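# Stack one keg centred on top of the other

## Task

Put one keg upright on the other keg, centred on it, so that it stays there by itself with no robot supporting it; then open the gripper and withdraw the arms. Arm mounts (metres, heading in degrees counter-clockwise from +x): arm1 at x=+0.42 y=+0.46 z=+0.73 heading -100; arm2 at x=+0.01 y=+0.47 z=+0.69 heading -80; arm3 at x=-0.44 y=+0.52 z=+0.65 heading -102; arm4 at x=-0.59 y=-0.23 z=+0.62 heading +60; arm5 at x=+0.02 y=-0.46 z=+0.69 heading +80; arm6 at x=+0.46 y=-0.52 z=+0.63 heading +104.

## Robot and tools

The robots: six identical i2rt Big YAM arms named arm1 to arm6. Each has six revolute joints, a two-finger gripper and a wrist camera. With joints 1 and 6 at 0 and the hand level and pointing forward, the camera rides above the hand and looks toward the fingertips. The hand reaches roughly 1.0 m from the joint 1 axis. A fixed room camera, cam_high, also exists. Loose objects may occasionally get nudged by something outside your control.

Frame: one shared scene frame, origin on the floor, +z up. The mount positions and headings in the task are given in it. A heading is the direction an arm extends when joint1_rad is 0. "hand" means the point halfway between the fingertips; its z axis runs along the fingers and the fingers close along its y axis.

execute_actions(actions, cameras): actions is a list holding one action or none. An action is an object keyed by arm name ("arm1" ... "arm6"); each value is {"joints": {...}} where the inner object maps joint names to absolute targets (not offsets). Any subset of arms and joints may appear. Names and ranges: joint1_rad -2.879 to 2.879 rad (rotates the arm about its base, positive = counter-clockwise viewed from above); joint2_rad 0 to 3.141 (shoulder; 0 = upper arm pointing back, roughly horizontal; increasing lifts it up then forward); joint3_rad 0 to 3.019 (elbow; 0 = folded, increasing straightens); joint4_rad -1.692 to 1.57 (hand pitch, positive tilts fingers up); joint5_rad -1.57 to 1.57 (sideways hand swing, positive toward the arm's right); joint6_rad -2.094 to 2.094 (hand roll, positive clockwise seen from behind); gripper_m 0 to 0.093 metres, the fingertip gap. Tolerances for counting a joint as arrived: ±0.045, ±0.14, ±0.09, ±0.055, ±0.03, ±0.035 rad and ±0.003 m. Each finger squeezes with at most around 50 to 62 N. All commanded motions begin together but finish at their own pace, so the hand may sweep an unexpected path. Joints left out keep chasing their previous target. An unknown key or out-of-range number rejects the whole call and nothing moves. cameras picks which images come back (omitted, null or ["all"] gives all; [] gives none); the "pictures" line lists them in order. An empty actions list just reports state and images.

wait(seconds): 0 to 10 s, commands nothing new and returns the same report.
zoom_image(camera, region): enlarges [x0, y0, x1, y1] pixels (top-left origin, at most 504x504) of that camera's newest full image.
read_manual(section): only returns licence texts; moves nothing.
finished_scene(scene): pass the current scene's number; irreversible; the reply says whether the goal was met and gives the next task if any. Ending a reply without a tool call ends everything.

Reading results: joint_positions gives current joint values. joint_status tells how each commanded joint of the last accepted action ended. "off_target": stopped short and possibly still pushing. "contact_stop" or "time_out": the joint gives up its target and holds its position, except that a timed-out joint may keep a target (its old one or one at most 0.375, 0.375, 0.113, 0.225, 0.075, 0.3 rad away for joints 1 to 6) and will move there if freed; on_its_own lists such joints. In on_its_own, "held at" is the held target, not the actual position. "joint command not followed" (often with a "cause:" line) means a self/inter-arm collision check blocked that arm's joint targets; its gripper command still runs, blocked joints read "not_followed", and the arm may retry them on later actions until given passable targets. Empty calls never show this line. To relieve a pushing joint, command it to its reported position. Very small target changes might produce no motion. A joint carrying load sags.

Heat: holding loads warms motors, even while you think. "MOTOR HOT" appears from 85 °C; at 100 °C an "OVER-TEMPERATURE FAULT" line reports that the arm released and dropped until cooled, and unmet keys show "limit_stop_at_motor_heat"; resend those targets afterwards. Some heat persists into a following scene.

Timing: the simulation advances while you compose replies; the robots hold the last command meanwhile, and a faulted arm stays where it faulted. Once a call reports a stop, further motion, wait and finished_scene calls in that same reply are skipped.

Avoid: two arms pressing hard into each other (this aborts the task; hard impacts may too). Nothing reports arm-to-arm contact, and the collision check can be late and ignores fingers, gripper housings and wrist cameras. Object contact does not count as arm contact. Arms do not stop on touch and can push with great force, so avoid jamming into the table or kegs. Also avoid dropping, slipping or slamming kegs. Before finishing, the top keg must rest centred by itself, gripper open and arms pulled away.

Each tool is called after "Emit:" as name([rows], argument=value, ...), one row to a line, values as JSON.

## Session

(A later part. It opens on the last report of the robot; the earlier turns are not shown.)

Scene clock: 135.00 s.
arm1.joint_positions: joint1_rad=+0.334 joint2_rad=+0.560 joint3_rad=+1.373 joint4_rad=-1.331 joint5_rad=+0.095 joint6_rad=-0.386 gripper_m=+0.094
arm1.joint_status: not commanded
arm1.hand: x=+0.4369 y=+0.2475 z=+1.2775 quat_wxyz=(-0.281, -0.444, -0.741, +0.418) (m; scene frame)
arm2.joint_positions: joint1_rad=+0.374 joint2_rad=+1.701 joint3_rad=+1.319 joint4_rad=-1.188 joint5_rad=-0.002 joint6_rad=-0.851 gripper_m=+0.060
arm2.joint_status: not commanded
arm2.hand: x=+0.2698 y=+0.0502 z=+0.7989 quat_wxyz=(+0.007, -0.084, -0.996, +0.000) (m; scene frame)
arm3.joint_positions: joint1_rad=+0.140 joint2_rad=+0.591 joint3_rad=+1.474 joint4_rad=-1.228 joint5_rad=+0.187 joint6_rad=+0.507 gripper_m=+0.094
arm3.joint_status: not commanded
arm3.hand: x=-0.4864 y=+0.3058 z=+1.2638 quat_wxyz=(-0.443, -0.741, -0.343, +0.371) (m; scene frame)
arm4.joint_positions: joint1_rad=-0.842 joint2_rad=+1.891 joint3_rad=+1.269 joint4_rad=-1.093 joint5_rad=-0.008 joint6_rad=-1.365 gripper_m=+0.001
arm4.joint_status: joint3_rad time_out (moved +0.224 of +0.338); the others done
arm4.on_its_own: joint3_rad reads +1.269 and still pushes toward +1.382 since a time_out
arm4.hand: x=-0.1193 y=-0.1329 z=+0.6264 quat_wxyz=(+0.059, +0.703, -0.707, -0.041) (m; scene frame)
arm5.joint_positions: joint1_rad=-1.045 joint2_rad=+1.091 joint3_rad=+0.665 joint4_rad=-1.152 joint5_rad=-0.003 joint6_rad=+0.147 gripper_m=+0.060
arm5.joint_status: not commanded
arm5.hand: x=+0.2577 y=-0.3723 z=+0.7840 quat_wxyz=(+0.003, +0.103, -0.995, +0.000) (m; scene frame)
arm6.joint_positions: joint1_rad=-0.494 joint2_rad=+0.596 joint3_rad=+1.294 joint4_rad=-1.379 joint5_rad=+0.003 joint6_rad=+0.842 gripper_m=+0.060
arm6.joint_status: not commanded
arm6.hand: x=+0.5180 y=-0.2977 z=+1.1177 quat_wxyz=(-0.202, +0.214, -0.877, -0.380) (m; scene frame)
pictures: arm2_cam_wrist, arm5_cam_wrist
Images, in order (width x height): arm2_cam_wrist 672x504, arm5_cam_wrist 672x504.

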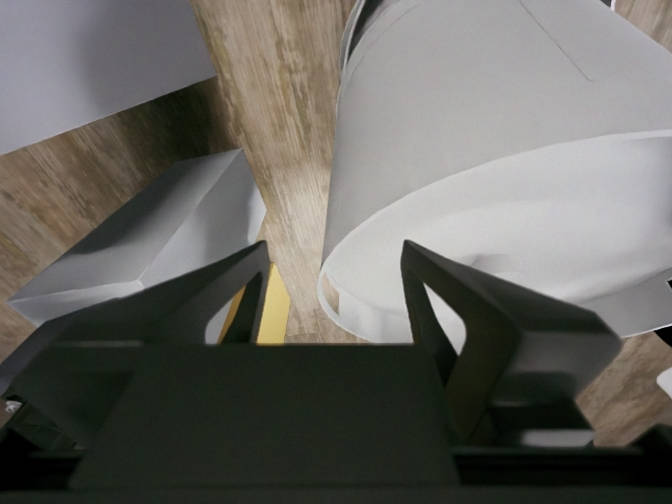

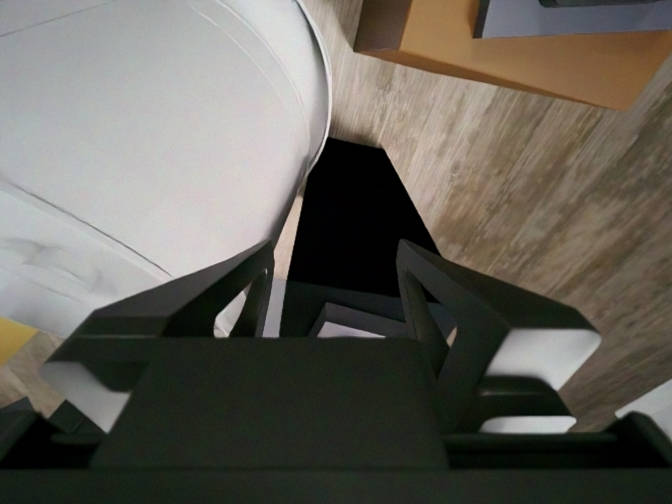

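Emit:
execute_actions([
  {"arm5":{"joints":{"joint1_rad":0.3,"joint2_rad":0.5,"joint3_rad":1.0,"joint4_rad":-1.3}},"arm6":{"joints":{"joint1_rad":0.337,"joint2_rad":1.444,"joint3_rad":1.289,"joint4_rad":-1.416,"joint5_rad":0,"joint6_rad":0,"gripper_m":0.0}}},
], cameras=[])

Emit:
execute_actions([
  {"arm6":{"joints":{"joint2_rad":1.519,"joint3_rad":1.098,"joint4_rad":-1.15}}},
], cameras=["cam_high","arm6_cam_wrist"])

Scene clock: 137.43 s.
arm1.joint_positions: joint1_rad=+0.334 joint2_rad=+0.560 joint3_rad=+1.373 joint4_rad=-1.331 joint5_rad=+0.095 joint6_rad=-0.386 gripper_m=+0.094
arm1.joint_status: not commanded
arm1.hand: x=+0.4369 y=+0.2475 z=+1.2775 quat_wxyz=(-0.281, -0.444, -0.741, +0.418) (m; scene frame)
arm2.joint_positions: joint1_rad=+0.374 joint2_rad=+1.701 joint3_rad=+1.319 joint4_rad=-1.188 joint5_rad=-0.002 joint6_rad=-0.851 gripper_m=+0.060
arm2.joint_status: not commanded
arm2.hand: x=+0.2698 y=+0.0502 z=+0.7989 quat_wxyz=(+0.007, -0.084, -0.996, +0.000) (m; scene frame)
arm3.joint_positions: joint1_rad=+0.140 joint2_rad=+0.591 joint3_rad=+1.474 joint4_rad=-1.228 joint5_rad=+0.187 joint6_rad=+0.507 gripper_m=+0.094
arm3.joint_status: not commanded
arm3.hand: x=-0.4864 y=+0.3058 z=+1.2638 quat_wxyz=(-0.443, -0.741, -0.343, +0.371) (m; scene frame)
arm4.joint_positions: joint1_rad=-0.842 joint2_rad=+1.891 joint3_rad=+1.269 joint4_rad=-1.093 joint5_rad=-0.008 joint6_rad=-1.365 gripper_m=+0.001
arm4.joint_status: not commanded
arm4.on_its_own: joint3_rad reads +1.269 and still pushes toward +1.382 since a time_out
arm4.hand: x=-0.1193 y=-0.1329 z=+0.6264 quat_wxyz=(+0.059, +0.703, -0.707, -0.041) (m; scene frame)
arm5.joint_positions: joint1_rad=+0.289 joint2_rad=+0.492 joint3_rad=+0.979 joint4_rad=-1.291 joint5_rad=-0.001 joint6_rad=+0.147 gripper_m=+0.060
arm5.joint_status: all done
arm5.hand: x=-0.0065 y=-0.2332 z=+1.0606 quat_wxyz=(-0.227, +0.646, -0.665, -0.297) (m; scene frame)
arm6.joint_positions: joint1_rad=+0.345 joint2_rad=+1.449 joint3_rad=+1.285 joint4_rad=-1.398 joint5_rad=+0.002 joint6_rad=+0.009 gripper_m=+0.000
arm6.joint_status: all done
arm6.hand: x=+0.2251 y=-0.1695 z=+0.8351 quat_wxyz=(-0.003, +0.881, -0.474, -0.005) (m; scene frame)
pictures: none
No camera images: the call's "cameras" was empty. Leave "cameras" out to get every camera's image.

Scene clock: 138.43 s.
arm1.joint_positions: joint1_rad=+0.334 joint2_rad=+0.560 joint3_rad=+1.373 joint4_rad=-1.331 joint5_rad=+0.095 joint6_rad=-0.386 gripper_m=+0.094
arm1.joint_status: not commanded
arm1.hand: x=+0.4369 y=+0.2475 z=+1.2775 quat_wxyz=(-0.281, -0.444, -0.741, +0.418) (m; scene frame)
arm2.joint_positions: joint1_rad=+0.374 joint2_rad=+1.701 joint3_rad=+1.319 joint4_rad=-1.188 joint5_rad=-0.002 joint6_rad=-0.851 gripper_m=+0.060
arm2.joint_status: not commanded
arm2.hand: x=+0.2698 y=+0.0502 z=+0.7989 quat_wxyz=(+0.007, -0.084, -0.996, +0.000) (m; scene frame)
arm3.joint_positions: joint1_rad=+0.140 joint2_rad=+0.591 joint3_rad=+1.474 joint4_rad=-1.228 joint5_rad=+0.187 joint6_rad=+0.507 gripper_m=+0.094
arm3.joint_status: not commanded
arm3.hand: x=-0.4864 y=+0.3058 z=+1.2638 quat_wxyz=(-0.443, -0.741, -0.343, +0.371) (m; scene frame)
arm4.joint_positions: joint1_rad=-0.842 joint2_rad=+1.891 joint3_rad=+1.270 joint4_rad=-1.095 joint5_rad=-0.008 joint6_rad=-1.365 gripper_m=+0.001
arm4.joint_status: not commanded
arm4.on_its_own: joint3_rad reads +1.270 and still pushes toward +1.382 since a time_out
arm4.hand: x=-0.1190 y=-0.1329 z=+0.6268 quat_wxyz=(+0.059, +0.704, -0.707, -0.041) (m; scene frame)
arm5.joint_positions: joint1_rad=+0.289 joint2_rad=+0.492 joint3_rad=+0.979 joint4_rad=-1.291 joint5_rad=-0.001 joint6_rad=+0.147 gripper_m=+0.060
arm5.joint_status: not commanded
arm5.hand: x=-0.0065 y=-0.2332 z=+1.0606 quat_wxyz=(-0.227, +0.646, -0.665, -0.297) (m; scene frame)
arm6.joint_positions: joint1_rad=+0.344 joint2_rad=+1.524 joint3_rad=+1.096 joint4_rad=-1.169 joint5_rad=-0.001 joint6_rad=+0.009 gripper_m=+0.000
arm6.joint_status: all done
arm6.hand: x=+0.2302 y=-0.1773 z=+0.7357 quat_wxyz=(+0.007, +0.880, -0.474, +0.011) (m; scene frame)
pictures: arm6_cam_wrist, cam_high
Images, in order (width x height): arm6_cam_wrist 672x504, cam_high 672x504.

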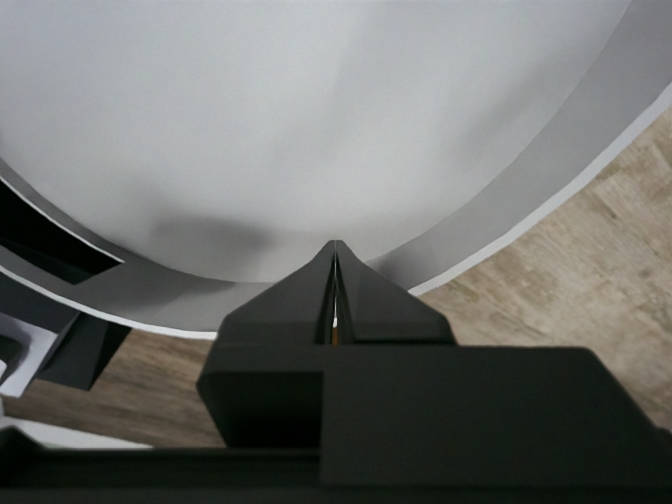

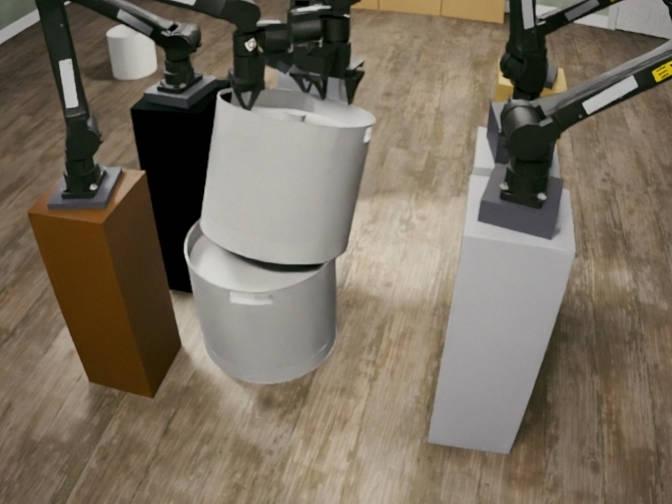

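Emit:
execute_actions([
  {"arm6":{"joints":{"joint2_rad":1.288,"joint3_rad":0.806,"joint4_rad":-1.089}},"arm4":{"joints":{"joint1_rad":-0.843,"joint2_rad":1.904,"joint3_rad":1.383,"joint4_rad":-1.05}}},
], cameras=["cam_high"])

Scene clock: 140.50 s.
arm1.joint_positions: joint1_rad=+0.334 joint2_rad=+0.560 joint3_rad=+1.373 joint4_rad=-1.331 joint5_rad=+0.095 joint6_rad=-0.386 gripper_m=+0.094
arm1.joint_status: not commanded
arm1.hand: x=+0.4369 y=+0.2475 z=+1.2775 quat_wxyz=(-0.281, -0.444, -0.741, +0.418) (m; scene frame)
arm2.joint_positions: joint1_rad=+0.374 joint2_rad=+1.701 joint3_rad=+1.319 joint4_rad=-1.188 joint5_rad=-0.002 joint6_rad=-0.851 gripper_m=+0.060
arm2.joint_status: not commanded
arm2.hand: x=+0.2698 y=+0.0502 z=+0.7989 quat_wxyz=(+0.007, -0.084, -0.996, +0.000) (m; scene frame)
arm3.joint_positions: joint1_rad=+0.140 joint2_rad=+0.591 joint3_rad=+1.474 joint4_rad=-1.228 joint5_rad=+0.187 joint6_rad=+0.507 gripper_m=+0.094
arm3.joint_status: not commanded
arm3.hand: x=-0.4864 y=+0.3058 z=+1.2638 quat_wxyz=(-0.443, -0.741, -0.343, +0.371) (m; scene frame)
arm4.joint_positions: joint1_rad=-0.842 joint2_rad=+1.891 joint3_rad=+1.272 joint4_rad=-1.098 joint5_rad=-0.007 joint6_rad=-1.365 gripper_m=+0.001
arm4.joint_status: joint3_rad time_out (moved +0.002 of +0.113); the others done
arm4.on_its_own: joint3_rad reads +1.272 and still pushes toward +1.383 since a time_out
arm4.hand: x=-0.1189 y=-0.1328 z=+0.6275 quat_wxyz=(+0.060, +0.704, -0.707, -0.041) (m; scene frame)
arm5.joint_positions: joint1_rad=+0.289 joint2_rad=+0.492 joint3_rad=+0.979 joint4_rad=-1.291 joint5_rad=-0.001 joint6_rad=+0.147 gripper_m=+0.060
arm5.joint_status: not commanded
arm5.hand: x=-0.0065 y=-0.2332 z=+1.0606 quat_wxyz=(-0.227, +0.646, -0.665, -0.297) (m; scene frame)
arm6.joint_positions: joint1_rad=+0.345 joint2_rad=+1.286 joint3_rad=+0.802 joint4_rad=-1.077 joint5_rad=-0.004 joint6_rad=+0.008 gripper_m=+0.000
arm6.joint_status: all done
arm6.hand: x=+0.2806 y=-0.2539 z=+0.7176 quat_wxyz=(-0.001, +0.881, -0.473, -0.006) (m; scene frame)
pictures: cam_high
Images, in order (width x height): cam_high 672x504.

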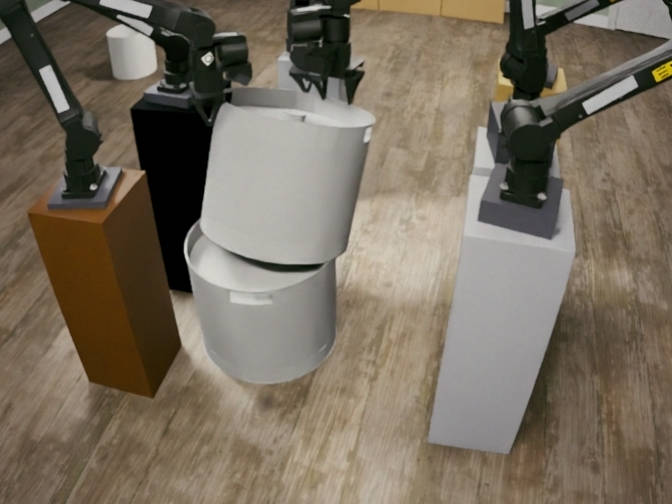

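Emit:
execute_actions([
  {"arm6":{"joints":{"joint1_rad":-0.3,"joint2_rad":0.6,"joint3_rad":1.0,"joint4_rad":-1.3}},"arm4":{"joints":{"joint1_rad":-0.712,"joint2_rad":1.62,"joint3_rad":1.189,"joint4_rad":-1.14,"joint6_rad":-1.235}},"arm2":{"joints":{"joint1_rad":0.003,"joint2_rad":1.449,"joint3_rad":1.105,"joint4_rad":-1.227,"joint6_rad":-1.393,"gripper_m":0.093}}},
], cameras=["arm2_cam_wrist"])

Scene clock: 142.37 s.
arm1.joint_positions: joint1_rad=+0.334 joint2_rad=+0.560 joint3_rad=+1.373 joint4_rad=-1.331 joint5_rad=+0.095 joint6_rad=-0.386 gripper_m=+0.094
arm1.joint_status: not commanded
arm1.hand: x=+0.4369 y=+0.2475 z=+1.2775 quat_wxyz=(-0.281, -0.444, -0.741, +0.418) (m; scene frame)
arm2.joint_positions: joint1_rad=-0.009 joint2_rad=+1.444 joint3_rad=+1.109 joint4_rad=-1.216 joint5_rad=+0.001 joint6_rad=-1.383 gripper_m=+0.093
arm2.joint_status: all done
arm2.hand: x=+0.0798 y=+0.0688 z=+0.8365 quat_wxyz=(+0.007, -0.010, -1.000, +0.010) (m; scene frame)
arm3.joint_positions: joint1_rad=+0.140 joint2_rad=+0.591 joint3_rad=+1.474 joint4_rad=-1.228 joint5_rad=+0.187 joint6_rad=+0.507 gripper_m=+0.094
arm3.joint_status: not commanded
arm3.hand: x=-0.4864 y=+0.3058 z=+1.2638 quat_wxyz=(-0.443, -0.741, -0.343, +0.371) (m; scene frame)
arm4.joint_positions: joint1_rad=-0.701 joint2_rad=+1.596 joint3_rad=+1.196 joint4_rad=-1.131 joint5_rad=-0.001 joint6_rad=-1.243 gripper_m=+0.001
arm4.joint_status: all done
arm4.hand: x=-0.1562 y=-0.0748 z=+0.7360 quat_wxyz=(-0.017, +0.713, -0.701, +0.009) (m; scene frame)
arm5.joint_positions: joint1_rad=+0.289 joint2_rad=+0.492 joint3_rad=+0.979 joint4_rad=-1.291 joint5_rad=-0.001 joint6_rad=+0.147 gripper_m=+0.060
arm5.joint_status: not commanded
arm5.hand: x=-0.0065 y=-0.2332 z=+1.0606 quat_wxyz=(-0.227, +0.646, -0.665, -0.297) (m; scene frame)
arm6.joint_positions: joint1_rad=-0.294 joint2_rad=+0.595 joint3_rad=+0.971 joint4_rad=-1.280 joint5_rad=-0.001 joint6_rad=+0.008 gripper_m=+0.000
arm6.joint_status: all done
arm6.hand: x=+0.4728 y=-0.2670 z=+0.9740 quat_wxyz=(-0.235, +0.650, -0.686, -0.228) (m; scene frame)
pictures: arm2_cam_wrist
Images, in order (width x height): arm2_cam_wrist 672x504.

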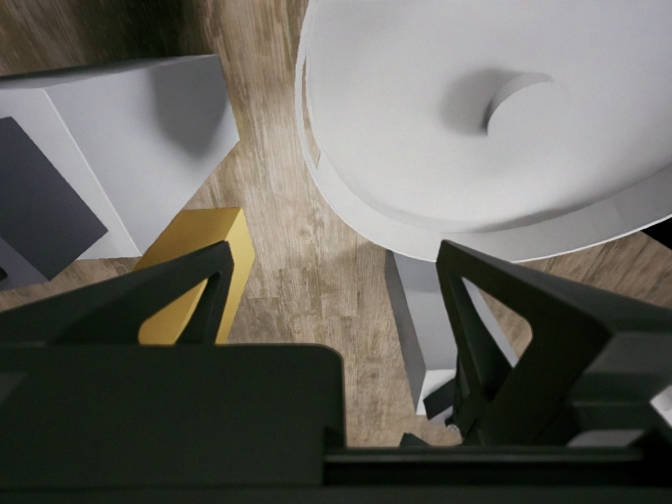

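Emit:
execute_actions([
  {"arm4":{"joints":{"joint1_rad":-0.764,"joint2_rad":1.75,"joint3_rad":1.405,"joint4_rad":-1.268,"joint6_rad":-1.299,"gripper_m":0.093}},"arm2":{"joints":{"joint1_rad":0.067,"joint2_rad":1.60,"joint3_rad":0.938,"joint4_rad":-0.972,"joint6_rad":-1.34}}},
], cameras=["arm2_cam_wrist"])

Emit:
execute_actions([
  {"arm4":{"joints":{"joint2_rad":1.90,"joint3_rad":1.218,"joint4_rad":-0.889}},"arm2":{"joints":{"joint2_rad":1.681,"joint3_rad":0.864,"joint4_rad":-0.754}}},
], cameras=["arm2_cam_wrist","cam_high"])

Scene clock: 144.07 s.
arm1.joint_positions: joint1_rad=+0.334 joint2_rad=+0.560 joint3_rad=+1.373 joint4_rad=-1.331 joint5_rad=+0.095 joint6_rad=-0.386 gripper_m=+0.094
arm1.joint_status: not commanded
arm1.hand: x=+0.4369 y=+0.2475 z=+1.2775 quat_wxyz=(-0.281, -0.444, -0.741, +0.418) (m; scene frame)
arm2.joint_positions: joint1_rad=+0.067 joint2_rad=+1.613 joint3_rad=+0.923 joint4_rad=-0.986 joint5_rad=+0.001 joint6_rad=-1.350 gripper_m=+0.093
arm2.joint_status: all done
arm2.hand: x=+0.1001 y=+0.1063 z=+0.7114 quat_wxyz=(+0.021, +0.011, -0.998, -0.051) (m; scene frame)
arm3.joint_positions: joint1_rad=+0.140 joint2_rad=+0.591 joint3_rad=+1.474 joint4_rad=-1.228 joint5_rad=+0.187 joint6_rad=+0.507 gripper_m=+0.094
arm3.joint_status: not commanded
arm3.hand: x=-0.4864 y=+0.3058 z=+1.2638 quat_wxyz=(-0.443, -0.741, -0.343, +0.371) (m; scene frame)
arm4.joint_positions: joint1_rad=-0.763 joint2_rad=+1.746 joint3_rad=+1.369 joint4_rad=-1.257 joint5_rad=-0.001 joint6_rad=-1.291 gripper_m=+0.093
arm4.joint_status: all done
arm4.hand: x=-0.1152 y=-0.0928 z=+0.7285 quat_wxyz=(+0.029, +0.707, -0.706, -0.014) (m; scene frame)
arm5.joint_positions: joint1_rad=+0.289 joint2_rad=+0.492 joint3_rad=+0.979 joint4_rad=-1.291 joint5_rad=-0.001 joint6_rad=+0.147 gripper_m=+0.060
arm5.joint_status: not commanded
arm5.hand: x=-0.0065 y=-0.2332 z=+1.0606 quat_wxyz=(-0.227, +0.646, -0.665, -0.297) (m; scene frame)
arm6.joint_positions: joint1_rad=-0.294 joint2_rad=+0.595 joint3_rad=+0.971 joint4_rad=-1.280 joint5_rad=-0.001 joint6_rad=+0.008 gripper_m=+0.000
arm6.joint_status: not commanded
arm6.hand: x=+0.4728 y=-0.2670 z=+0.9740 quat_wxyz=(-0.235, +0.650, -0.686, -0.228) (m; scene frame)
pictures: arm2_cam_wrist
Images, in order (width x height): arm2_cam_wrist 672x504.

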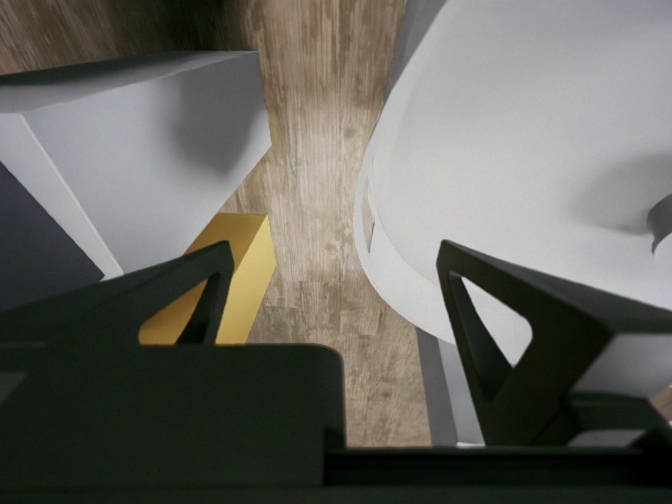

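Scene clock: 145.17 s.
arm1.joint_positions: joint1_rad=+0.334 joint2_rad=+0.560 joint3_rad=+1.373 joint4_rad=-1.331 joint5_rad=+0.095 joint6_rad=-0.386 gripper_m=+0.094
arm1.joint_status: not commanded
arm1.hand: x=+0.4369 y=+0.2475 z=+1.2775 quat_wxyz=(-0.281, -0.444, -0.741, +0.418) (m; scene frame)
arm2.joint_positions: joint1_rad=+0.067 joint2_rad=+1.695 joint3_rad=+0.859 joint4_rad=-0.768 joint5_rad=+0.001 joint6_rad=-1.349 gripper_m=+0.093
arm2.joint_status: all done
arm2.hand: x=+0.1016 y=+0.0970 z=+0.6618 quat_wxyz=(+0.012, +0.011, -1.000, -0.016) (m; scene frame)
arm3.joint_positions: joint1_rad=+0.140 joint2_rad=+0.591 joint3_rad=+1.474 joint4_rad=-1.228 joint5_rad=+0.187 joint6_rad=+0.507 gripper_m=+0.094
arm3.joint_status: not commanded
arm3.hand: x=-0.4864 y=+0.3058 z=+1.2638 quat_wxyz=(-0.443, -0.741, -0.343, +0.371) (m; scene frame)
arm4.joint_positions: joint1_rad=-0.763 joint2_rad=+1.908 joint3_rad=+1.202 joint4_rad=-0.902 joint5_rad=-0.001 joint6_rad=-1.291 gripper_m=+0.093
arm4.joint_status: all done
arm4.hand: x=-0.1163 y=-0.0936 z=+0.5954 quat_wxyz=(+0.017, +0.708, -0.706, -0.008) (m; scene frame)
arm5.joint_positions: joint1_rad=+0.289 joint2_rad=+0.492 joint3_rad=+0.979 joint4_rad=-1.291 joint5_rad=-0.001 joint6_rad=+0.147 gripper_m=+0.060
arm5.joint_status: not commanded
arm5.hand: x=-0.0065 y=-0.2332 z=+1.0606 quat_wxyz=(-0.227, +0.646, -0.665, -0.297) (m; scene frame)
arm6.joint_positions: joint1_rad=-0.294 joint2_rad=+0.595 joint3_rad=+0.971 joint4_rad=-1.280 joint5_rad=-0.001 joint6_rad=+0.008 gripper_m=+0.000
arm6.joint_status: not commanded
arm6.hand: x=+0.4728 y=-0.2670 z=+0.9740 quat_wxyz=(-0.235, +0.650, -0.686, -0.228) (m; scene frame)
pictures: arm2_cam_wrist, cam_high
Images, in order (width x height): arm2_cam_wrist 672x504, cam_high 672x504.

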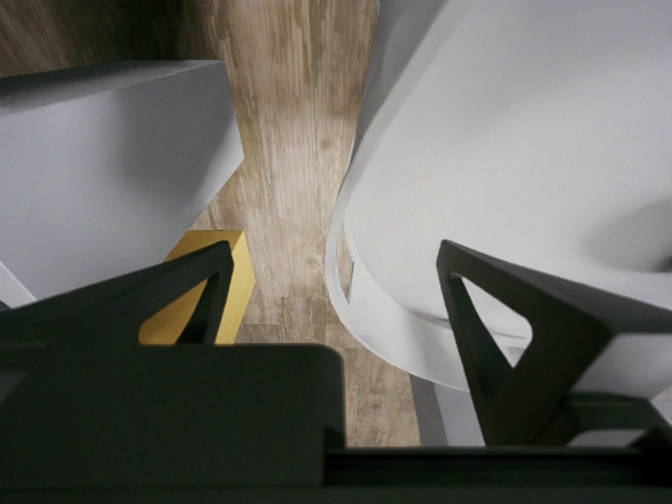

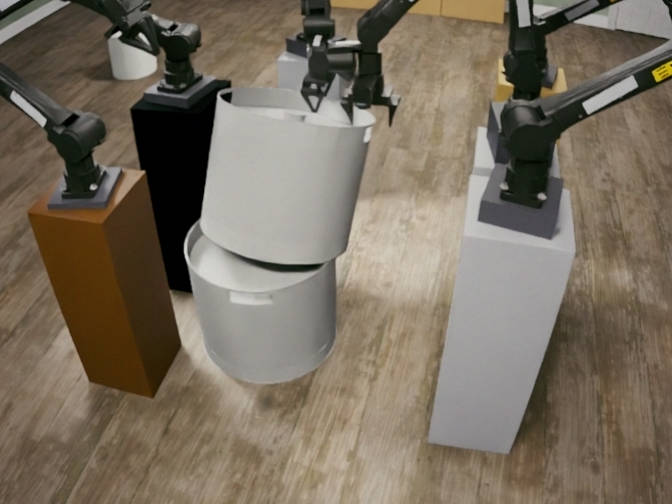

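Emit:
execute_actions([
  {"arm2":{"joints":{"joint2_rad":1.75,"joint3_rad":0.846,"joint4_rad":-0.667}}},
], cameras=[])

Emit:
execute_actions([
  {"arm2":{"joints":{"gripper_m":0}},"arm4":{"joints":{"gripper_m":0}}},
], cameras=["arm2_cam_wrist","cam_high"])

Scene clock: 146.23 s.
arm1.joint_positions: joint1_rad=+0.334 joint2_rad=+0.560 joint3_rad=+1.373 joint4_rad=-1.331 joint5_rad=+0.095 joint6_rad=-0.386 gripper_m=+0.094
arm1.joint_status: not commanded
arm1.hand: x=+0.4369 y=+0.2475 z=+1.2775 quat_wxyz=(-0.281, -0.444, -0.741, +0.418) (m; scene frame)
arm2.joint_positions: joint1_rad=+0.067 joint2_rad=+1.756 joint3_rad=+0.849 joint4_rad=-0.682 joint5_rad=+0.001 joint6_rad=-1.349 gripper_m=+0.093
arm2.joint_status: all done
arm2.hand: x=+0.1024 y=+0.0923 z=+0.6364 quat_wxyz=(+0.011, +0.011, -1.000, -0.009) (m; scene frame)
arm3.joint_positions: joint1_rad=+0.140 joint2_rad=+0.591 joint3_rad=+1.474 joint4_rad=-1.228 joint5_rad=+0.187 joint6_rad=+0.507 gripper_m=+0.094
arm3.joint_status: not commanded
arm3.hand: x=-0.4864 y=+0.3058 z=+1.2638 quat_wxyz=(-0.443, -0.741, -0.343, +0.371) (m; scene frame)
arm4.joint_positions: joint1_rad=-0.763 joint2_rad=+1.908 joint3_rad=+1.202 joint4_rad=-0.902 joint5_rad=-0.001 joint6_rad=-1.291 gripper_m=+0.093
arm4.joint_status: not commanded
arm4.hand: x=-0.1163 y=-0.0936 z=+0.5954 quat_wxyz=(+0.017, +0.708, -0.706, -0.008) (m; scene frame)
arm5.joint_positions: joint1_rad=+0.289 joint2_rad=+0.492 joint3_rad=+0.979 joint4_rad=-1.291 joint5_rad=-0.001 joint6_rad=+0.147 gripper_m=+0.060
arm5.joint_status: not commanded
arm5.hand: x=-0.0065 y=-0.2332 z=+1.0606 quat_wxyz=(-0.227, +0.646, -0.665, -0.297) (m; scene frame)
arm6.joint_positions: joint1_rad=-0.294 joint2_rad=+0.595 joint3_rad=+0.971 joint4_rad=-1.280 joint5_rad=-0.001 joint6_rad=+0.008 gripper_m=+0.000
arm6.joint_status: not commanded
arm6.hand: x=+0.4728 y=-0.2670 z=+0.9740 quat_wxyz=(-0.235, +0.650, -0.686, -0.228) (m; scene frame)
pictures: none
No camera images: the call's "cameras" was empty. Leave "cameras" out to get every camera's image.

Scene clock: 147.03 s.
arm1.joint_positions: joint1_rad=+0.334 joint2_rad=+0.560 joint3_rad=+1.373 joint4_rad=-1.331 joint5_rad=+0.095 joint6_rad=-0.386 gripper_m=+0.094
arm1.joint_status: not commanded
arm1.hand: x=+0.4369 y=+0.2475 z=+1.2775 quat_wxyz=(-0.281, -0.444, -0.741, +0.418) (m; scene frame)
arm2.joint_positions: joint1_rad=+0.068 joint2_rad=+1.755 joint3_rad=+0.838 joint4_rad=-0.685 joint5_rad=-0.005 joint6_rad=-1.295 gripper_m=+0.003
arm2.joint_status: all done
arm2.hand: x=+0.1021 y=+0.0990 z=+0.6342 quat_wxyz=(+0.010, -0.016, -1.000, -0.016) (m; scene frame)
arm3.joint_positions: joint1_rad=+0.140 joint2_rad=+0.591 joint3_rad=+1.474 joint4_rad=-1.228 joint5_rad=+0.187 joint6_rad=+0.507 gripper_m=+0.094
arm3.joint_status: not commanded
arm3.hand: x=-0.4864 y=+0.3058 z=+1.2638 quat_wxyz=(-0.443, -0.741, -0.343, +0.371) (m; scene frame)
arm4.joint_positions: joint1_rad=-0.764 joint2_rad=+1.906 joint3_rad=+1.206 joint4_rad=-0.884 joint5_rad=+0.003 joint6_rad=-1.262 gripper_m=+0.012
arm4.joint_status: gripper_m off_target (ended at +0.012, target +0.000)
arm4.hand: x=-0.1096 y=-0.0928 z=+0.5972 quat_wxyz=(+0.007, +0.697, -0.717, +0.000) (m; scene frame)
arm5.joint_positions: joint1_rad=+0.289 joint2_rad=+0.492 joint3_rad=+0.979 joint4_rad=-1.291 joint5_rad=-0.001 joint6_rad=+0.147 gripper_m=+0.060
arm5.joint_status: not commanded
arm5.hand: x=-0.0065 y=-0.2332 z=+1.0606 quat_wxyz=(-0.227, +0.646, -0.665, -0.297) (m; scene frame)
arm6.joint_positions: joint1_rad=-0.294 joint2_rad=+0.595 joint3_rad=+0.971 joint4_rad=-1.280 joint5_rad=-0.001 joint6_rad=+0.008 gripper_m=+0.000
arm6.joint_status: not commanded
arm6.hand: x=+0.4728 y=-0.2670 z=+0.9740 quat_wxyz=(-0.235, +0.650, -0.686, -0.228) (m; scene frame)
pictures: arm2_cam_wrist, cam_high
Images, in order (width x height): arm2_cam_wrist 672x504, cam_high 672x504.

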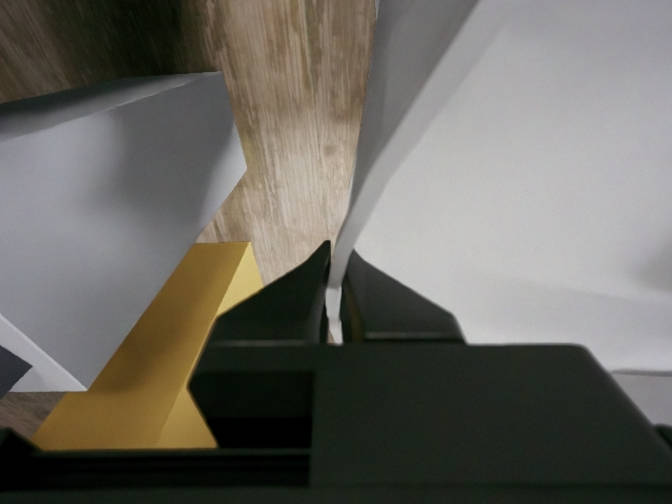

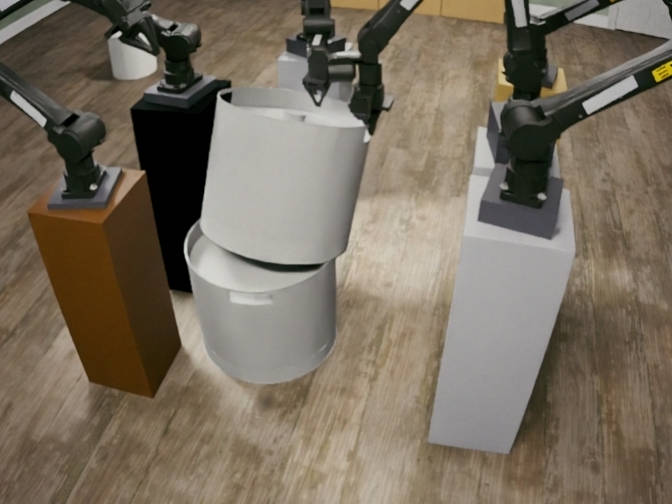

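Emit:
execute_actions([
  {"arm2":{"joints":{"joint2_rad":1.62,"joint3_rad":0.88,"joint4_rad":-0.75}},"arm4":{"joints":{"joint2_rad":1.82,"joint3_rad":1.27,"joint4_rad":-0.95}}},
], cameras=["cam_high"])

Scene clock: 149.20 s.
arm1.joint_positions: joint1_rad=+0.334 joint2_rad=+0.560 joint3_rad=+1.373 joint4_rad=-1.331 joint5_rad=+0.095 joint6_rad=-0.386 gripper_m=+0.094
arm1.joint_status: not commanded
arm1.hand: x=+0.4369 y=+0.2475 z=+1.2775 quat_wxyz=(-0.281, -0.444, -0.741, +0.418) (m; scene frame)
arm2.joint_positions: joint1_rad=+0.070 joint2_rad=+1.744 joint3_rad=+0.839 joint4_rad=-0.687 joint5_rad=-0.014 joint6_rad=-1.293 gripper_m=+0.003
arm2.joint_status: joint4_rad time_out (moved -0.002 of -0.065); the others done
arm2.on_its_own: joint4_rad reads -0.687 and still pushes toward -0.750 since a time_out
arm2.hand: x=+0.1048 y=+0.0974 z=+0.6385 quat_wxyz=(+0.004, -0.016, -1.000, -0.012) (m; scene frame)
arm3.joint_positions: joint1_rad=+0.140 joint2_rad=+0.591 joint3_rad=+1.474 joint4_rad=-1.228 joint5_rad=+0.187 joint6_rad=+0.507 gripper_m=+0.094
arm3.joint_status: not commanded
arm3.hand: x=-0.4864 y=+0.3058 z=+1.2638 quat_wxyz=(-0.443, -0.741, -0.343, +0.371) (m; scene frame)
arm4.joint_positions: joint1_rad=-0.767 joint2_rad=+1.896 joint3_rad=+1.208 joint4_rad=-0.886 joint5_rad=+0.006 joint6_rad=-1.262 gripper_m=+0.011
arm4.joint_status: joint4_rad time_out (moved -0.002 of -0.066); the others done
arm4.on_its_own: joint4_rad reads -0.886 and still pushes toward -0.950 since a time_out
arm4.hand: x=-0.1071 y=-0.0943 z=+0.6027 quat_wxyz=(+0.003, +0.696, -0.718, +0.003) (m; scene frame)
arm5.joint_positions: joint1_rad=+0.289 joint2_rad=+0.492 joint3_rad=+0.979 joint4_rad=-1.291 joint5_rad=-0.001 joint6_rad=+0.147 gripper_m=+0.060
arm5.joint_status: not commanded
arm5.hand: x=-0.0065 y=-0.2332 z=+1.0606 quat_wxyz=(-0.227, +0.646, -0.665, -0.297) (m; scene frame)
arm6.joint_positions: joint1_rad=-0.294 joint2_rad=+0.595 joint3_rad=+0.971 joint4_rad=-1.280 joint5_rad=-0.001 joint6_rad=+0.008 gripper_m=+0.000
arm6.joint_status: not commanded
arm6.hand: x=+0.4728 y=-0.2670 z=+0.9740 quat_wxyz=(-0.235, +0.650, -0.686, -0.228) (m; scene frame)
pictures: cam_high
Images, in order (width x height): cam_high 672x504.

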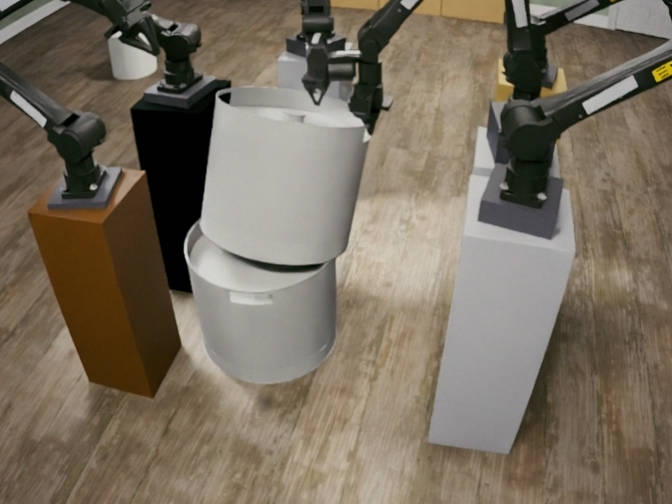

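Emit:
execute_actions([
  {"arm2":{"joints":{"joint2_rad":1.54,"joint3_rad":0.92,"joint4_rad":-0.72}},"arm4":{"joints":{"joint2_rad":1.77,"joint3_rad":1.30,"joint4_rad":-0.92}}},
], cameras=["cam_high"])

Scene clock: 151.53 s.
arm1.joint_positions: joint1_rad=+0.334 joint2_rad=+0.560 joint3_rad=+1.373 joint4_rad=-1.331 joint5_rad=+0.095 joint6_rad=-0.386 gripper_m=+0.094
arm1.joint_status: not commanded
arm1.hand: x=+0.4369 y=+0.2475 z=+1.2775 quat_wxyz=(-0.281, -0.444, -0.741, +0.418) (m; scene frame)
arm2.joint_positions: joint1_rad=+0.091 joint2_rad=+1.700 joint3_rad=+0.843 joint4_rad=-0.664 joint5_rad=-0.022 joint6_rad=-1.294 gripper_m=+0.003
arm2.joint_status: joint2_rad time_out (moved -0.044 of -0.204); joint4_rad time_out (moved +0.022 of -0.033); the others done
arm2.on_its_own: joint2_rad reads +1.700 and still pushes toward +1.540 since a time_out; joint4_rad reads -0.664 and still pushes toward -0.720 since a time_out
arm2.hand: x=+0.1184 y=+0.0853 z=+0.6554 quat_wxyz=(-0.009, -0.004, -1.000, +0.020) (m; scene frame)
arm3.joint_positions: joint1_rad=+0.140 joint2_rad=+0.591 joint3_rad=+1.474 joint4_rad=-1.228 joint5_rad=+0.187 joint6_rad=+0.507 gripper_m=+0.094
arm3.joint_status: not commanded
arm3.hand: x=-0.4864 y=+0.3058 z=+1.2638 quat_wxyz=(-0.443, -0.741, -0.343, +0.371) (m; scene frame)
arm4.joint_positions: joint1_rad=-0.800 joint2_rad=+1.843 joint3_rad=+1.221 joint4_rad=-0.885 joint5_rad=+0.025 joint6_rad=-1.314 gripper_m=+0.006
arm4.joint_status: all done
arm4.on_its_own: gripper_m moved -0.005 toward your old target +0.000
arm4.hand: x=-0.0890 y=-0.1103 z=+0.6325 quat_wxyz=(-0.020, +0.702, -0.712, +0.029) (m; scene frame)
arm5.joint_positions: joint1_rad=+0.289 joint2_rad=+0.492 joint3_rad=+0.979 joint4_rad=-1.291 joint5_rad=-0.001 joint6_rad=+0.147 gripper_m=+0.060
arm5.joint_status: not commanded
arm5.hand: x=-0.0065 y=-0.2332 z=+1.0606 quat_wxyz=(-0.227, +0.646, -0.665, -0.297) (m; scene frame)
arm6.joint_positions: joint1_rad=-0.294 joint2_rad=+0.595 joint3_rad=+0.971 joint4_rad=-1.280 joint5_rad=-0.001 joint6_rad=+0.008 gripper_m=+0.000
arm6.joint_status: not commanded
arm6.hand: x=+0.4728 y=-0.2670 z=+0.9740 quat_wxyz=(-0.235, +0.650, -0.686, -0.228) (m; scene frame)
pictures: cam_high
Images, in order (width x height): cam_high 672x504.

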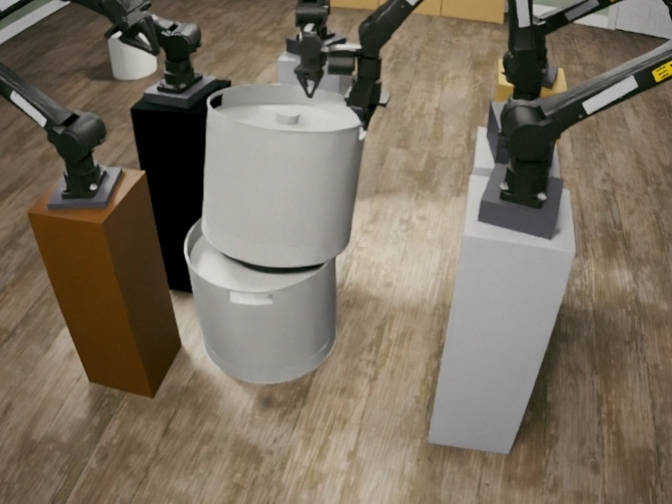

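Emit:
execute_actions([
  {"arm2":{"joints":{"joint1_rad":0.18,"joint2_rad":1.58,"joint3_rad":1.08,"joint4_rad":-0.8,"joint6_rad":-1.2}},"arm4":{"joints":{"joint1_rad":-0.864,"joint2_rad":1.83,"joint3_rad":1.51,"joint4_rad":-1.05,"joint6_rad":-1.39}}},
], cameras=["cam_high"])

Scene clock: 153.90 s.
arm1.joint_positions: joint1_rad=+0.334 joint2_rad=+0.560 joint3_rad=+1.373 joint4_rad=-1.331 joint5_rad=+0.095 joint6_rad=-0.386 gripper_m=+0.094
arm1.joint_status: not commanded
arm1.hand: x=+0.4369 y=+0.2475 z=+1.2775 quat_wxyz=(-0.281, -0.444, -0.741, +0.418) (m; scene frame)
arm2.joint_positions: joint1_rad=+0.206 joint2_rad=+1.714 joint3_rad=+0.972 joint4_rad=-0.756 joint5_rad=-0.018 joint6_rad=-1.181 gripper_m=+0.002
arm2.joint_status: joint3_rad time_out (moved +0.129 of +0.237); the others done
arm2.on_its_own: joint3_rad reads +0.972 and still pushes toward +1.080 since a time_out
arm2.hand: x=+0.1777 y=+0.0604 z=+0.6842 quat_wxyz=(-0.014, -0.003, -0.999, +0.031) (m; scene frame)
arm3.joint_positions: joint1_rad=+0.140 joint2_rad=+0.591 joint3_rad=+1.474 joint4_rad=-1.228 joint5_rad=+0.187 joint6_rad=+0.507 gripper_m=+0.094
arm3.joint_status: not commanded
arm3.hand: x=-0.4864 y=+0.3058 z=+1.2638 quat_wxyz=(-0.443, -0.741, -0.343, +0.371) (m; scene frame)
arm4.joint_positions: joint1_rad=-0.873 joint2_rad=+1.880 joint3_rad=+1.427 joint4_rad=-1.039 joint5_rad=-0.001 joint6_rad=-1.391 gripper_m=+0.003
arm4.joint_status: all done
arm4.on_its_own: gripper_m moved -0.004 to your old target +0.000
arm4.hand: x=-0.0336 y=-0.1338 z=+0.6817 quat_wxyz=(-0.032, +0.704, -0.710, +0.024) (m; scene frame)
arm5.joint_positions: joint1_rad=+0.289 joint2_rad=+0.492 joint3_rad=+0.979 joint4_rad=-1.291 joint5_rad=-0.001 joint6_rad=+0.147 gripper_m=+0.060
arm5.joint_status: not commanded
arm5.hand: x=-0.0065 y=-0.2332 z=+1.0606 quat_wxyz=(-0.227, +0.646, -0.665, -0.297) (m; scene frame)
arm6.joint_positions: joint1_rad=-0.294 joint2_rad=+0.595 joint3_rad=+0.971 joint4_rad=-1.280 joint5_rad=-0.001 joint6_rad=+0.008 gripper_m=+0.000
arm6.joint_status: not commanded
arm6.hand: x=+0.4728 y=-0.2670 z=+0.9740 quat_wxyz=(-0.235, +0.650, -0.686, -0.228) (m; scene frame)
pictures: cam_high
Images, in order (width x height): cam_high 672x504.

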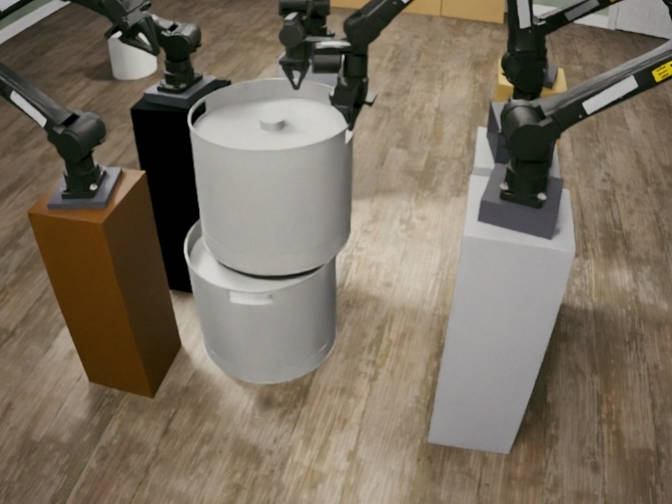

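Emit:
execute_actions([
  {"arm2":{"joints":{"joint1_rad":0.277,"joint2_rad":1.61,"joint3_rad":1.25,"joint4_rad":-0.93,"joint6_rad":-1.11}},"arm4":{"joints":{"joint1_rad":-0.9135,"joint2_rad":1.93,"joint3_rad":1.77,"joint4_rad":-1.25,"joint6_rad":-1.44}}},
], cameras=["cam_high"])

Scene clock: 156.30 s.
arm1.joint_positions: joint1_rad=+0.334 joint2_rad=+0.560 joint3_rad=+1.373 joint4_rad=-1.331 joint5_rad=+0.095 joint6_rad=-0.386 gripper_m=+0.094
arm1.joint_status: not commanded
arm1.hand: x=+0.4369 y=+0.2475 z=+1.2775 quat_wxyz=(-0.281, -0.444, -0.741, +0.418) (m; scene frame)
arm2.joint_positions: joint1_rad=+0.274 joint2_rad=+1.768 joint3_rad=+1.097 joint4_rad=-0.870 joint5_rad=+0.008 joint6_rad=-1.116 gripper_m=+0.002
arm2.joint_status: joint2_rad time_out (moved +0.054 of -0.104); joint3_rad time_out (moved +0.124 of +0.278); joint4_rad time_out (moved -0.114 of -0.174); the others done
arm2.on_its_own: joint2_rad reads +1.768 and still pushes toward +1.610 since a time_out; joint3_rad reads +1.097 and still pushes toward +1.209 since a time_out; joint4_rad reads -0.870 and still pushes toward -0.930 since a time_out
arm2.hand: x=+0.2127 y=+0.0473 z=+0.6961 quat_wxyz=(+0.005, -0.002, -1.000, +0.015) (m; scene frame)
arm3.joint_positions: joint1_rad=+0.140 joint2_rad=+0.591 joint3_rad=+1.474 joint4_rad=-1.228 joint5_rad=+0.187 joint6_rad=+0.507 gripper_m=+0.094
arm3.joint_status: not commanded
arm3.hand: x=-0.4864 y=+0.3058 z=+1.2638 quat_wxyz=(-0.443, -0.741, -0.343, +0.371) (m; scene frame)
arm4.joint_positions: joint1_rad=-0.911 joint2_rad=+1.980 joint3_rad=+1.652 joint4_rad=-1.246 joint5_rad=-0.017 joint6_rad=-1.426 gripper_m=+0.003
arm4.joint_status: joint3_rad time_out (moved +0.225 of +0.343); the others done
arm4.on_its_own: joint3_rad reads +1.652 and still pushes toward +1.764 since a time_out
arm4.hand: x=+0.0000 y=-0.1484 z=+0.7056 quat_wxyz=(-0.003, +0.703, -0.711, -0.006) (m; scene frame)
arm5.joint_positions: joint1_rad=+0.289 joint2_rad=+0.492 joint3_rad=+0.979 joint4_rad=-1.291 joint5_rad=-0.001 joint6_rad=+0.147 gripper_m=+0.060
arm5.joint_status: not commanded
arm5.hand: x=-0.0065 y=-0.2332 z=+1.0606 quat_wxyz=(-0.227, +0.646, -0.665, -0.297) (m; scene frame)
arm6.joint_positions: joint1_rad=-0.294 joint2_rad=+0.595 joint3_rad=+0.971 joint4_rad=-1.280 joint5_rad=-0.001 joint6_rad=+0.008 gripper_m=+0.000
arm6.joint_status: not commanded
arm6.hand: x=+0.4728 y=-0.2670 z=+0.9740 quat_wxyz=(-0.235, +0.650, -0.686, -0.228) (m; scene frame)
pictures: cam_high
Images, in order (width x height): cam_high 672x504.

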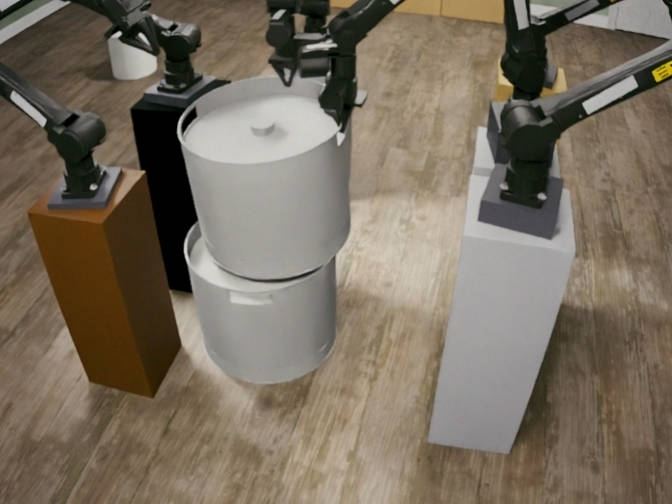

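Emit:
execute_actions([
  {"arm6":{"joints":{"joint1_rad":0.394,"joint2_rad":0.987,"joint3_rad":0.7545,"joint4_rad":-1.3385,"joint6_rad":1.57,"gripper_m":0.093}}},
], cameras=["arm6_cam_wrist"])

Emit:
execute_actions([
  {"arm6":{"joints":{"joint2_rad":1.0765,"joint3_rad":0.60,"joint4_rad":-1.0945}}},
], cameras=["arm6_cam_wrist"])

Emit:
execute_actions([
  {"arm6":{"joints":{"gripper_m":0}}},
], cameras=["arm6_cam_wrist"])

Scene clock: 158.77 s.
arm1.joint_positions: joint1_rad=+0.334 joint2_rad=+0.560 joint3_rad=+1.373 joint4_rad=-1.331 joint5_rad=+0.095 joint6_rad=-0.386 gripper_m=+0.094
arm1.joint_status: not commanded
arm1.hand: x=+0.4369 y=+0.2475 z=+1.2775 quat_wxyz=(-0.281, -0.444, -0.741, +0.418) (m; scene frame)
arm2.joint_positions: joint1_rad=+0.274 joint2_rad=+1.768 joint3_rad=+1.097 joint4_rad=-0.870 joint5_rad=+0.008 joint6_rad=-1.116 gripper_m=+0.002
arm2.joint_status: not commanded
arm2.on_its_own: joint2_rad reads +1.768 and still pushes toward +1.610 since a time_out; joint3_rad reads +1.097 and still pushes toward +1.209 since a time_out; joint4_rad reads -0.870 and still pushes toward -0.930 since a time_out
arm2.hand: x=+0.2127 y=+0.0473 z=+0.6961 quat_wxyz=(+0.005, -0.002, -1.000, +0.015) (m; scene frame)
arm3.joint_positions: joint1_rad=+0.140 joint2_rad=+0.591 joint3_rad=+1.474 joint4_rad=-1.228 joint5_rad=+0.187 joint6_rad=+0.507 gripper_m=+0.094
arm3.joint_status: not commanded
arm3.hand: x=-0.4864 y=+0.3058 z=+1.2638 quat_wxyz=(-0.443, -0.741, -0.343, +0.371) (m; scene frame)
arm4.joint_positions: joint1_rad=-0.911 joint2_rad=+1.980 joint3_rad=+1.652 joint4_rad=-1.246 joint5_rad=-0.017 joint6_rad=-1.426 gripper_m=+0.003
arm4.joint_status: not commanded
arm4.on_its_own: joint3_rad reads +1.652 and still pushes toward +1.764 since a time_out
arm4.hand: x=+0.0000 y=-0.1484 z=+0.7056 quat_wxyz=(-0.003, +0.703, -0.711, -0.006) (m; scene frame)
arm5.joint_positions: joint1_rad=+0.289 joint2_rad=+0.492 joint3_rad=+0.979 joint4_rad=-1.291 joint5_rad=-0.001 joint6_rad=+0.147 gripper_m=+0.060
arm5.joint_status: not commanded
arm5.hand: x=-0.0065 y=-0.2332 z=+1.0606 quat_wxyz=(-0.227, +0.646, -0.665, -0.297) (m; scene frame)
arm6.joint_positions: joint1_rad=+0.390 joint2_rad=+0.992 joint3_rad=+0.746 joint4_rad=-1.320 joint5_rad=-0.001 joint6_rad=+1.561 gripper_m=+0.093
arm6.joint_status: all done
arm6.hand: x=+0.3159 y=-0.3245 z=+0.7738 quat_wxyz=(+0.002, +0.318, -0.948, -0.003) (m; scene frame)
pictures: arm6_cam_wrist
Images, in order (width x height): arm6_cam_wrist 672x504.

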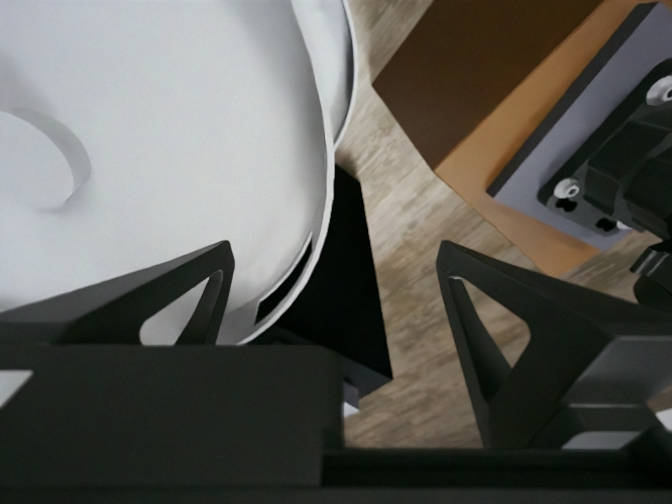

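Scene clock: 159.73 s.
arm1.joint_positions: joint1_rad=+0.334 joint2_rad=+0.560 joint3_rad=+1.373 joint4_rad=-1.331 joint5_rad=+0.095 joint6_rad=-0.386 gripper_m=+0.094
arm1.joint_status: not commanded
arm1.hand: x=+0.4369 y=+0.2475 z=+1.2775 quat_wxyz=(-0.281, -0.444, -0.741, +0.418) (m; scene frame)
arm2.joint_positions: joint1_rad=+0.274 joint2_rad=+1.768 joint3_rad=+1.097 joint4_rad=-0.870 joint5_rad=+0.008 joint6_rad=-1.116 gripper_m=+0.002
arm2.joint_status: not commanded
arm2.on_its_own: joint2_rad reads +1.768 and still pushes toward +1.610 since a time_out; joint3_rad reads +1.097 and still pushes toward +1.209 since a time_out; joint4_rad reads -0.870 and still pushes toward -0.930 since a time_out
arm2.hand: x=+0.2127 y=+0.0473 z=+0.6961 quat_wxyz=(+0.005, -0.002, -1.000, +0.015) (m; scene frame)
arm3.joint_positions: joint1_rad=+0.140 joint2_rad=+0.591 joint3_rad=+1.474 joint4_rad=-1.228 joint5_rad=+0.187 joint6_rad=+0.507 gripper_m=+0.094
arm3.joint_status: not commanded
arm3.hand: x=-0.4864 y=+0.3058 z=+1.2638 quat_wxyz=(-0.443, -0.741, -0.343, +0.371) (m; scene frame)
arm4.joint_positions: joint1_rad=-0.911 joint2_rad=+1.980 joint3_rad=+1.652 joint4_rad=-1.246 joint5_rad=-0.017 joint6_rad=-1.426 gripper_m=+0.003
arm4.joint_status: not commanded
arm4.on_its_own: joint3_rad reads +1.652 and still pushes toward +1.764 since a time_out
arm4.hand: x=+0.0000 y=-0.1484 z=+0.7056 quat_wxyz=(-0.003, +0.703, -0.711, -0.006) (m; scene frame)
arm5.joint_positions: joint1_rad=+0.289 joint2_rad=+0.492 joint3_rad=+0.979 joint4_rad=-1.291 joint5_rad=-0.001 joint6_rad=+0.147 gripper_m=+0.060
arm5.joint_status: not commanded
arm5.hand: x=-0.0065 y=-0.2332 z=+1.0606 quat_wxyz=(-0.227, +0.646, -0.665, -0.297) (m; scene frame)
arm6.joint_positions: joint1_rad=+0.390 joint2_rad=+1.083 joint3_rad=+0.594 joint4_rad=-1.113 joint5_rad=-0.001 joint6_rad=+1.561 gripper_m=+0.093
arm6.joint_status: all done
arm6.hand: x=+0.3215 y=-0.3321 z=+0.6997 quat_wxyz=(-0.004, +0.318, -0.948, +0.014) (m; scene frame)
pictures: arm6_cam_wrist
Images, in order (width x height): arm6_cam_wrist 672x504.

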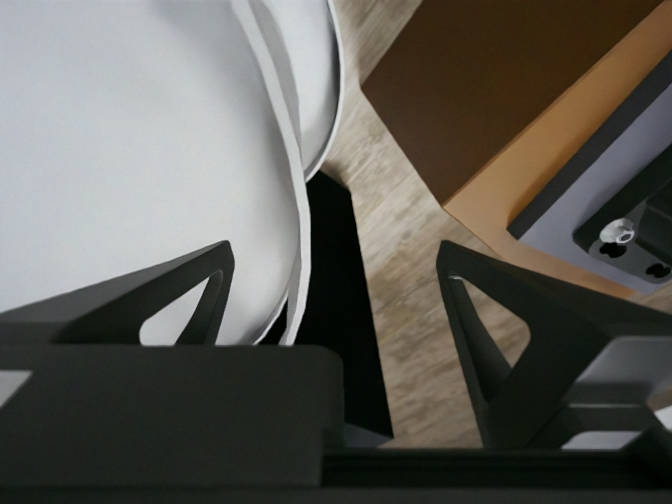

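Scene clock: 160.50 s.
arm1.joint_positions: joint1_rad=+0.334 joint2_rad=+0.560 joint3_rad=+1.373 joint4_rad=-1.331 joint5_rad=+0.095 joint6_rad=-0.386 gripper_m=+0.094
arm1.joint_status: not commanded
arm1.hand: x=+0.4369 y=+0.2475 z=+1.2775 quat_wxyz=(-0.281, -0.444, -0.741, +0.418) (m; scene frame)
arm2.joint_positions: joint1_rad=+0.274 joint2_rad=+1.768 joint3_rad=+1.097 joint4_rad=-0.870 joint5_rad=+0.007 joint6_rad=-1.116 gripper_m=+0.002
arm2.joint_status: not commanded
arm2.on_its_own: joint2_rad reads +1.768 and still pushes toward +1.610 since a time_out; joint3_rad reads +1.097 and still pushes toward +1.209 since a time_out; joint4_rad reads -0.870 and still pushes toward -0.930 since a time_out
arm2.hand: x=+0.2128 y=+0.0474 z=+0.6961 quat_wxyz=(+0.005, -0.002, -1.000, +0.014) (m; scene frame)
arm3.joint_positions: joint1_rad=+0.140 joint2_rad=+0.591 joint3_rad=+1.474 joint4_rad=-1.228 joint5_rad=+0.187 joint6_rad=+0.507 gripper_m=+0.094
arm3.joint_status: not commanded
arm3.hand: x=-0.4864 y=+0.3058 z=+1.2638 quat_wxyz=(-0.443, -0.741, -0.343, +0.371) (m; scene frame)
arm4.joint_positions: joint1_rad=-0.911 joint2_rad=+1.980 joint3_rad=+1.653 joint4_rad=-1.247 joint5_rad=-0.018 joint6_rad=-1.426 gripper_m=+0.003
arm4.joint_status: not commanded
arm4.on_its_own: joint3_rad reads +1.653 and still pushes toward +1.764 since a time_out
arm4.hand: x=-0.0001 y=-0.1483 z=+0.7057 quat_wxyz=(-0.003, +0.703, -0.711, -0.007) (m; scene frame)
arm5.joint_positions: joint1_rad=+0.289 joint2_rad=+0.492 joint3_rad=+0.979 joint4_rad=-1.291 joint5_rad=-0.001 joint6_rad=+0.147 gripper_m=+0.060
arm5.joint_status: not commanded
arm5.hand: x=-0.0065 y=-0.2332 z=+1.0606 quat_wxyz=(-0.227, +0.646, -0.665, -0.297) (m; scene frame)
arm6.joint_positions: joint1_rad=+0.390 joint2_rad=+1.079 joint3_rad=+0.596 joint4_rad=-1.093 joint5_rad=-0.001 joint6_rad=+1.563 gripper_m=+0.000
arm6.joint_status: all done
arm6.hand: x=+0.3179 y=-0.3273 z=+0.7011 quat_wxyz=(+0.000, +0.317, -0.948, +0.002) (m; scene frame)
pictures: arm6_cam_wrist
Images, in order (width x height): arm6_cam_wrist 672x504.

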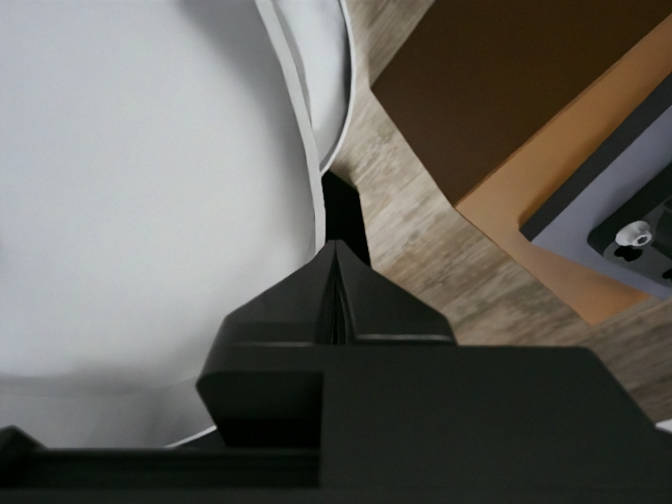

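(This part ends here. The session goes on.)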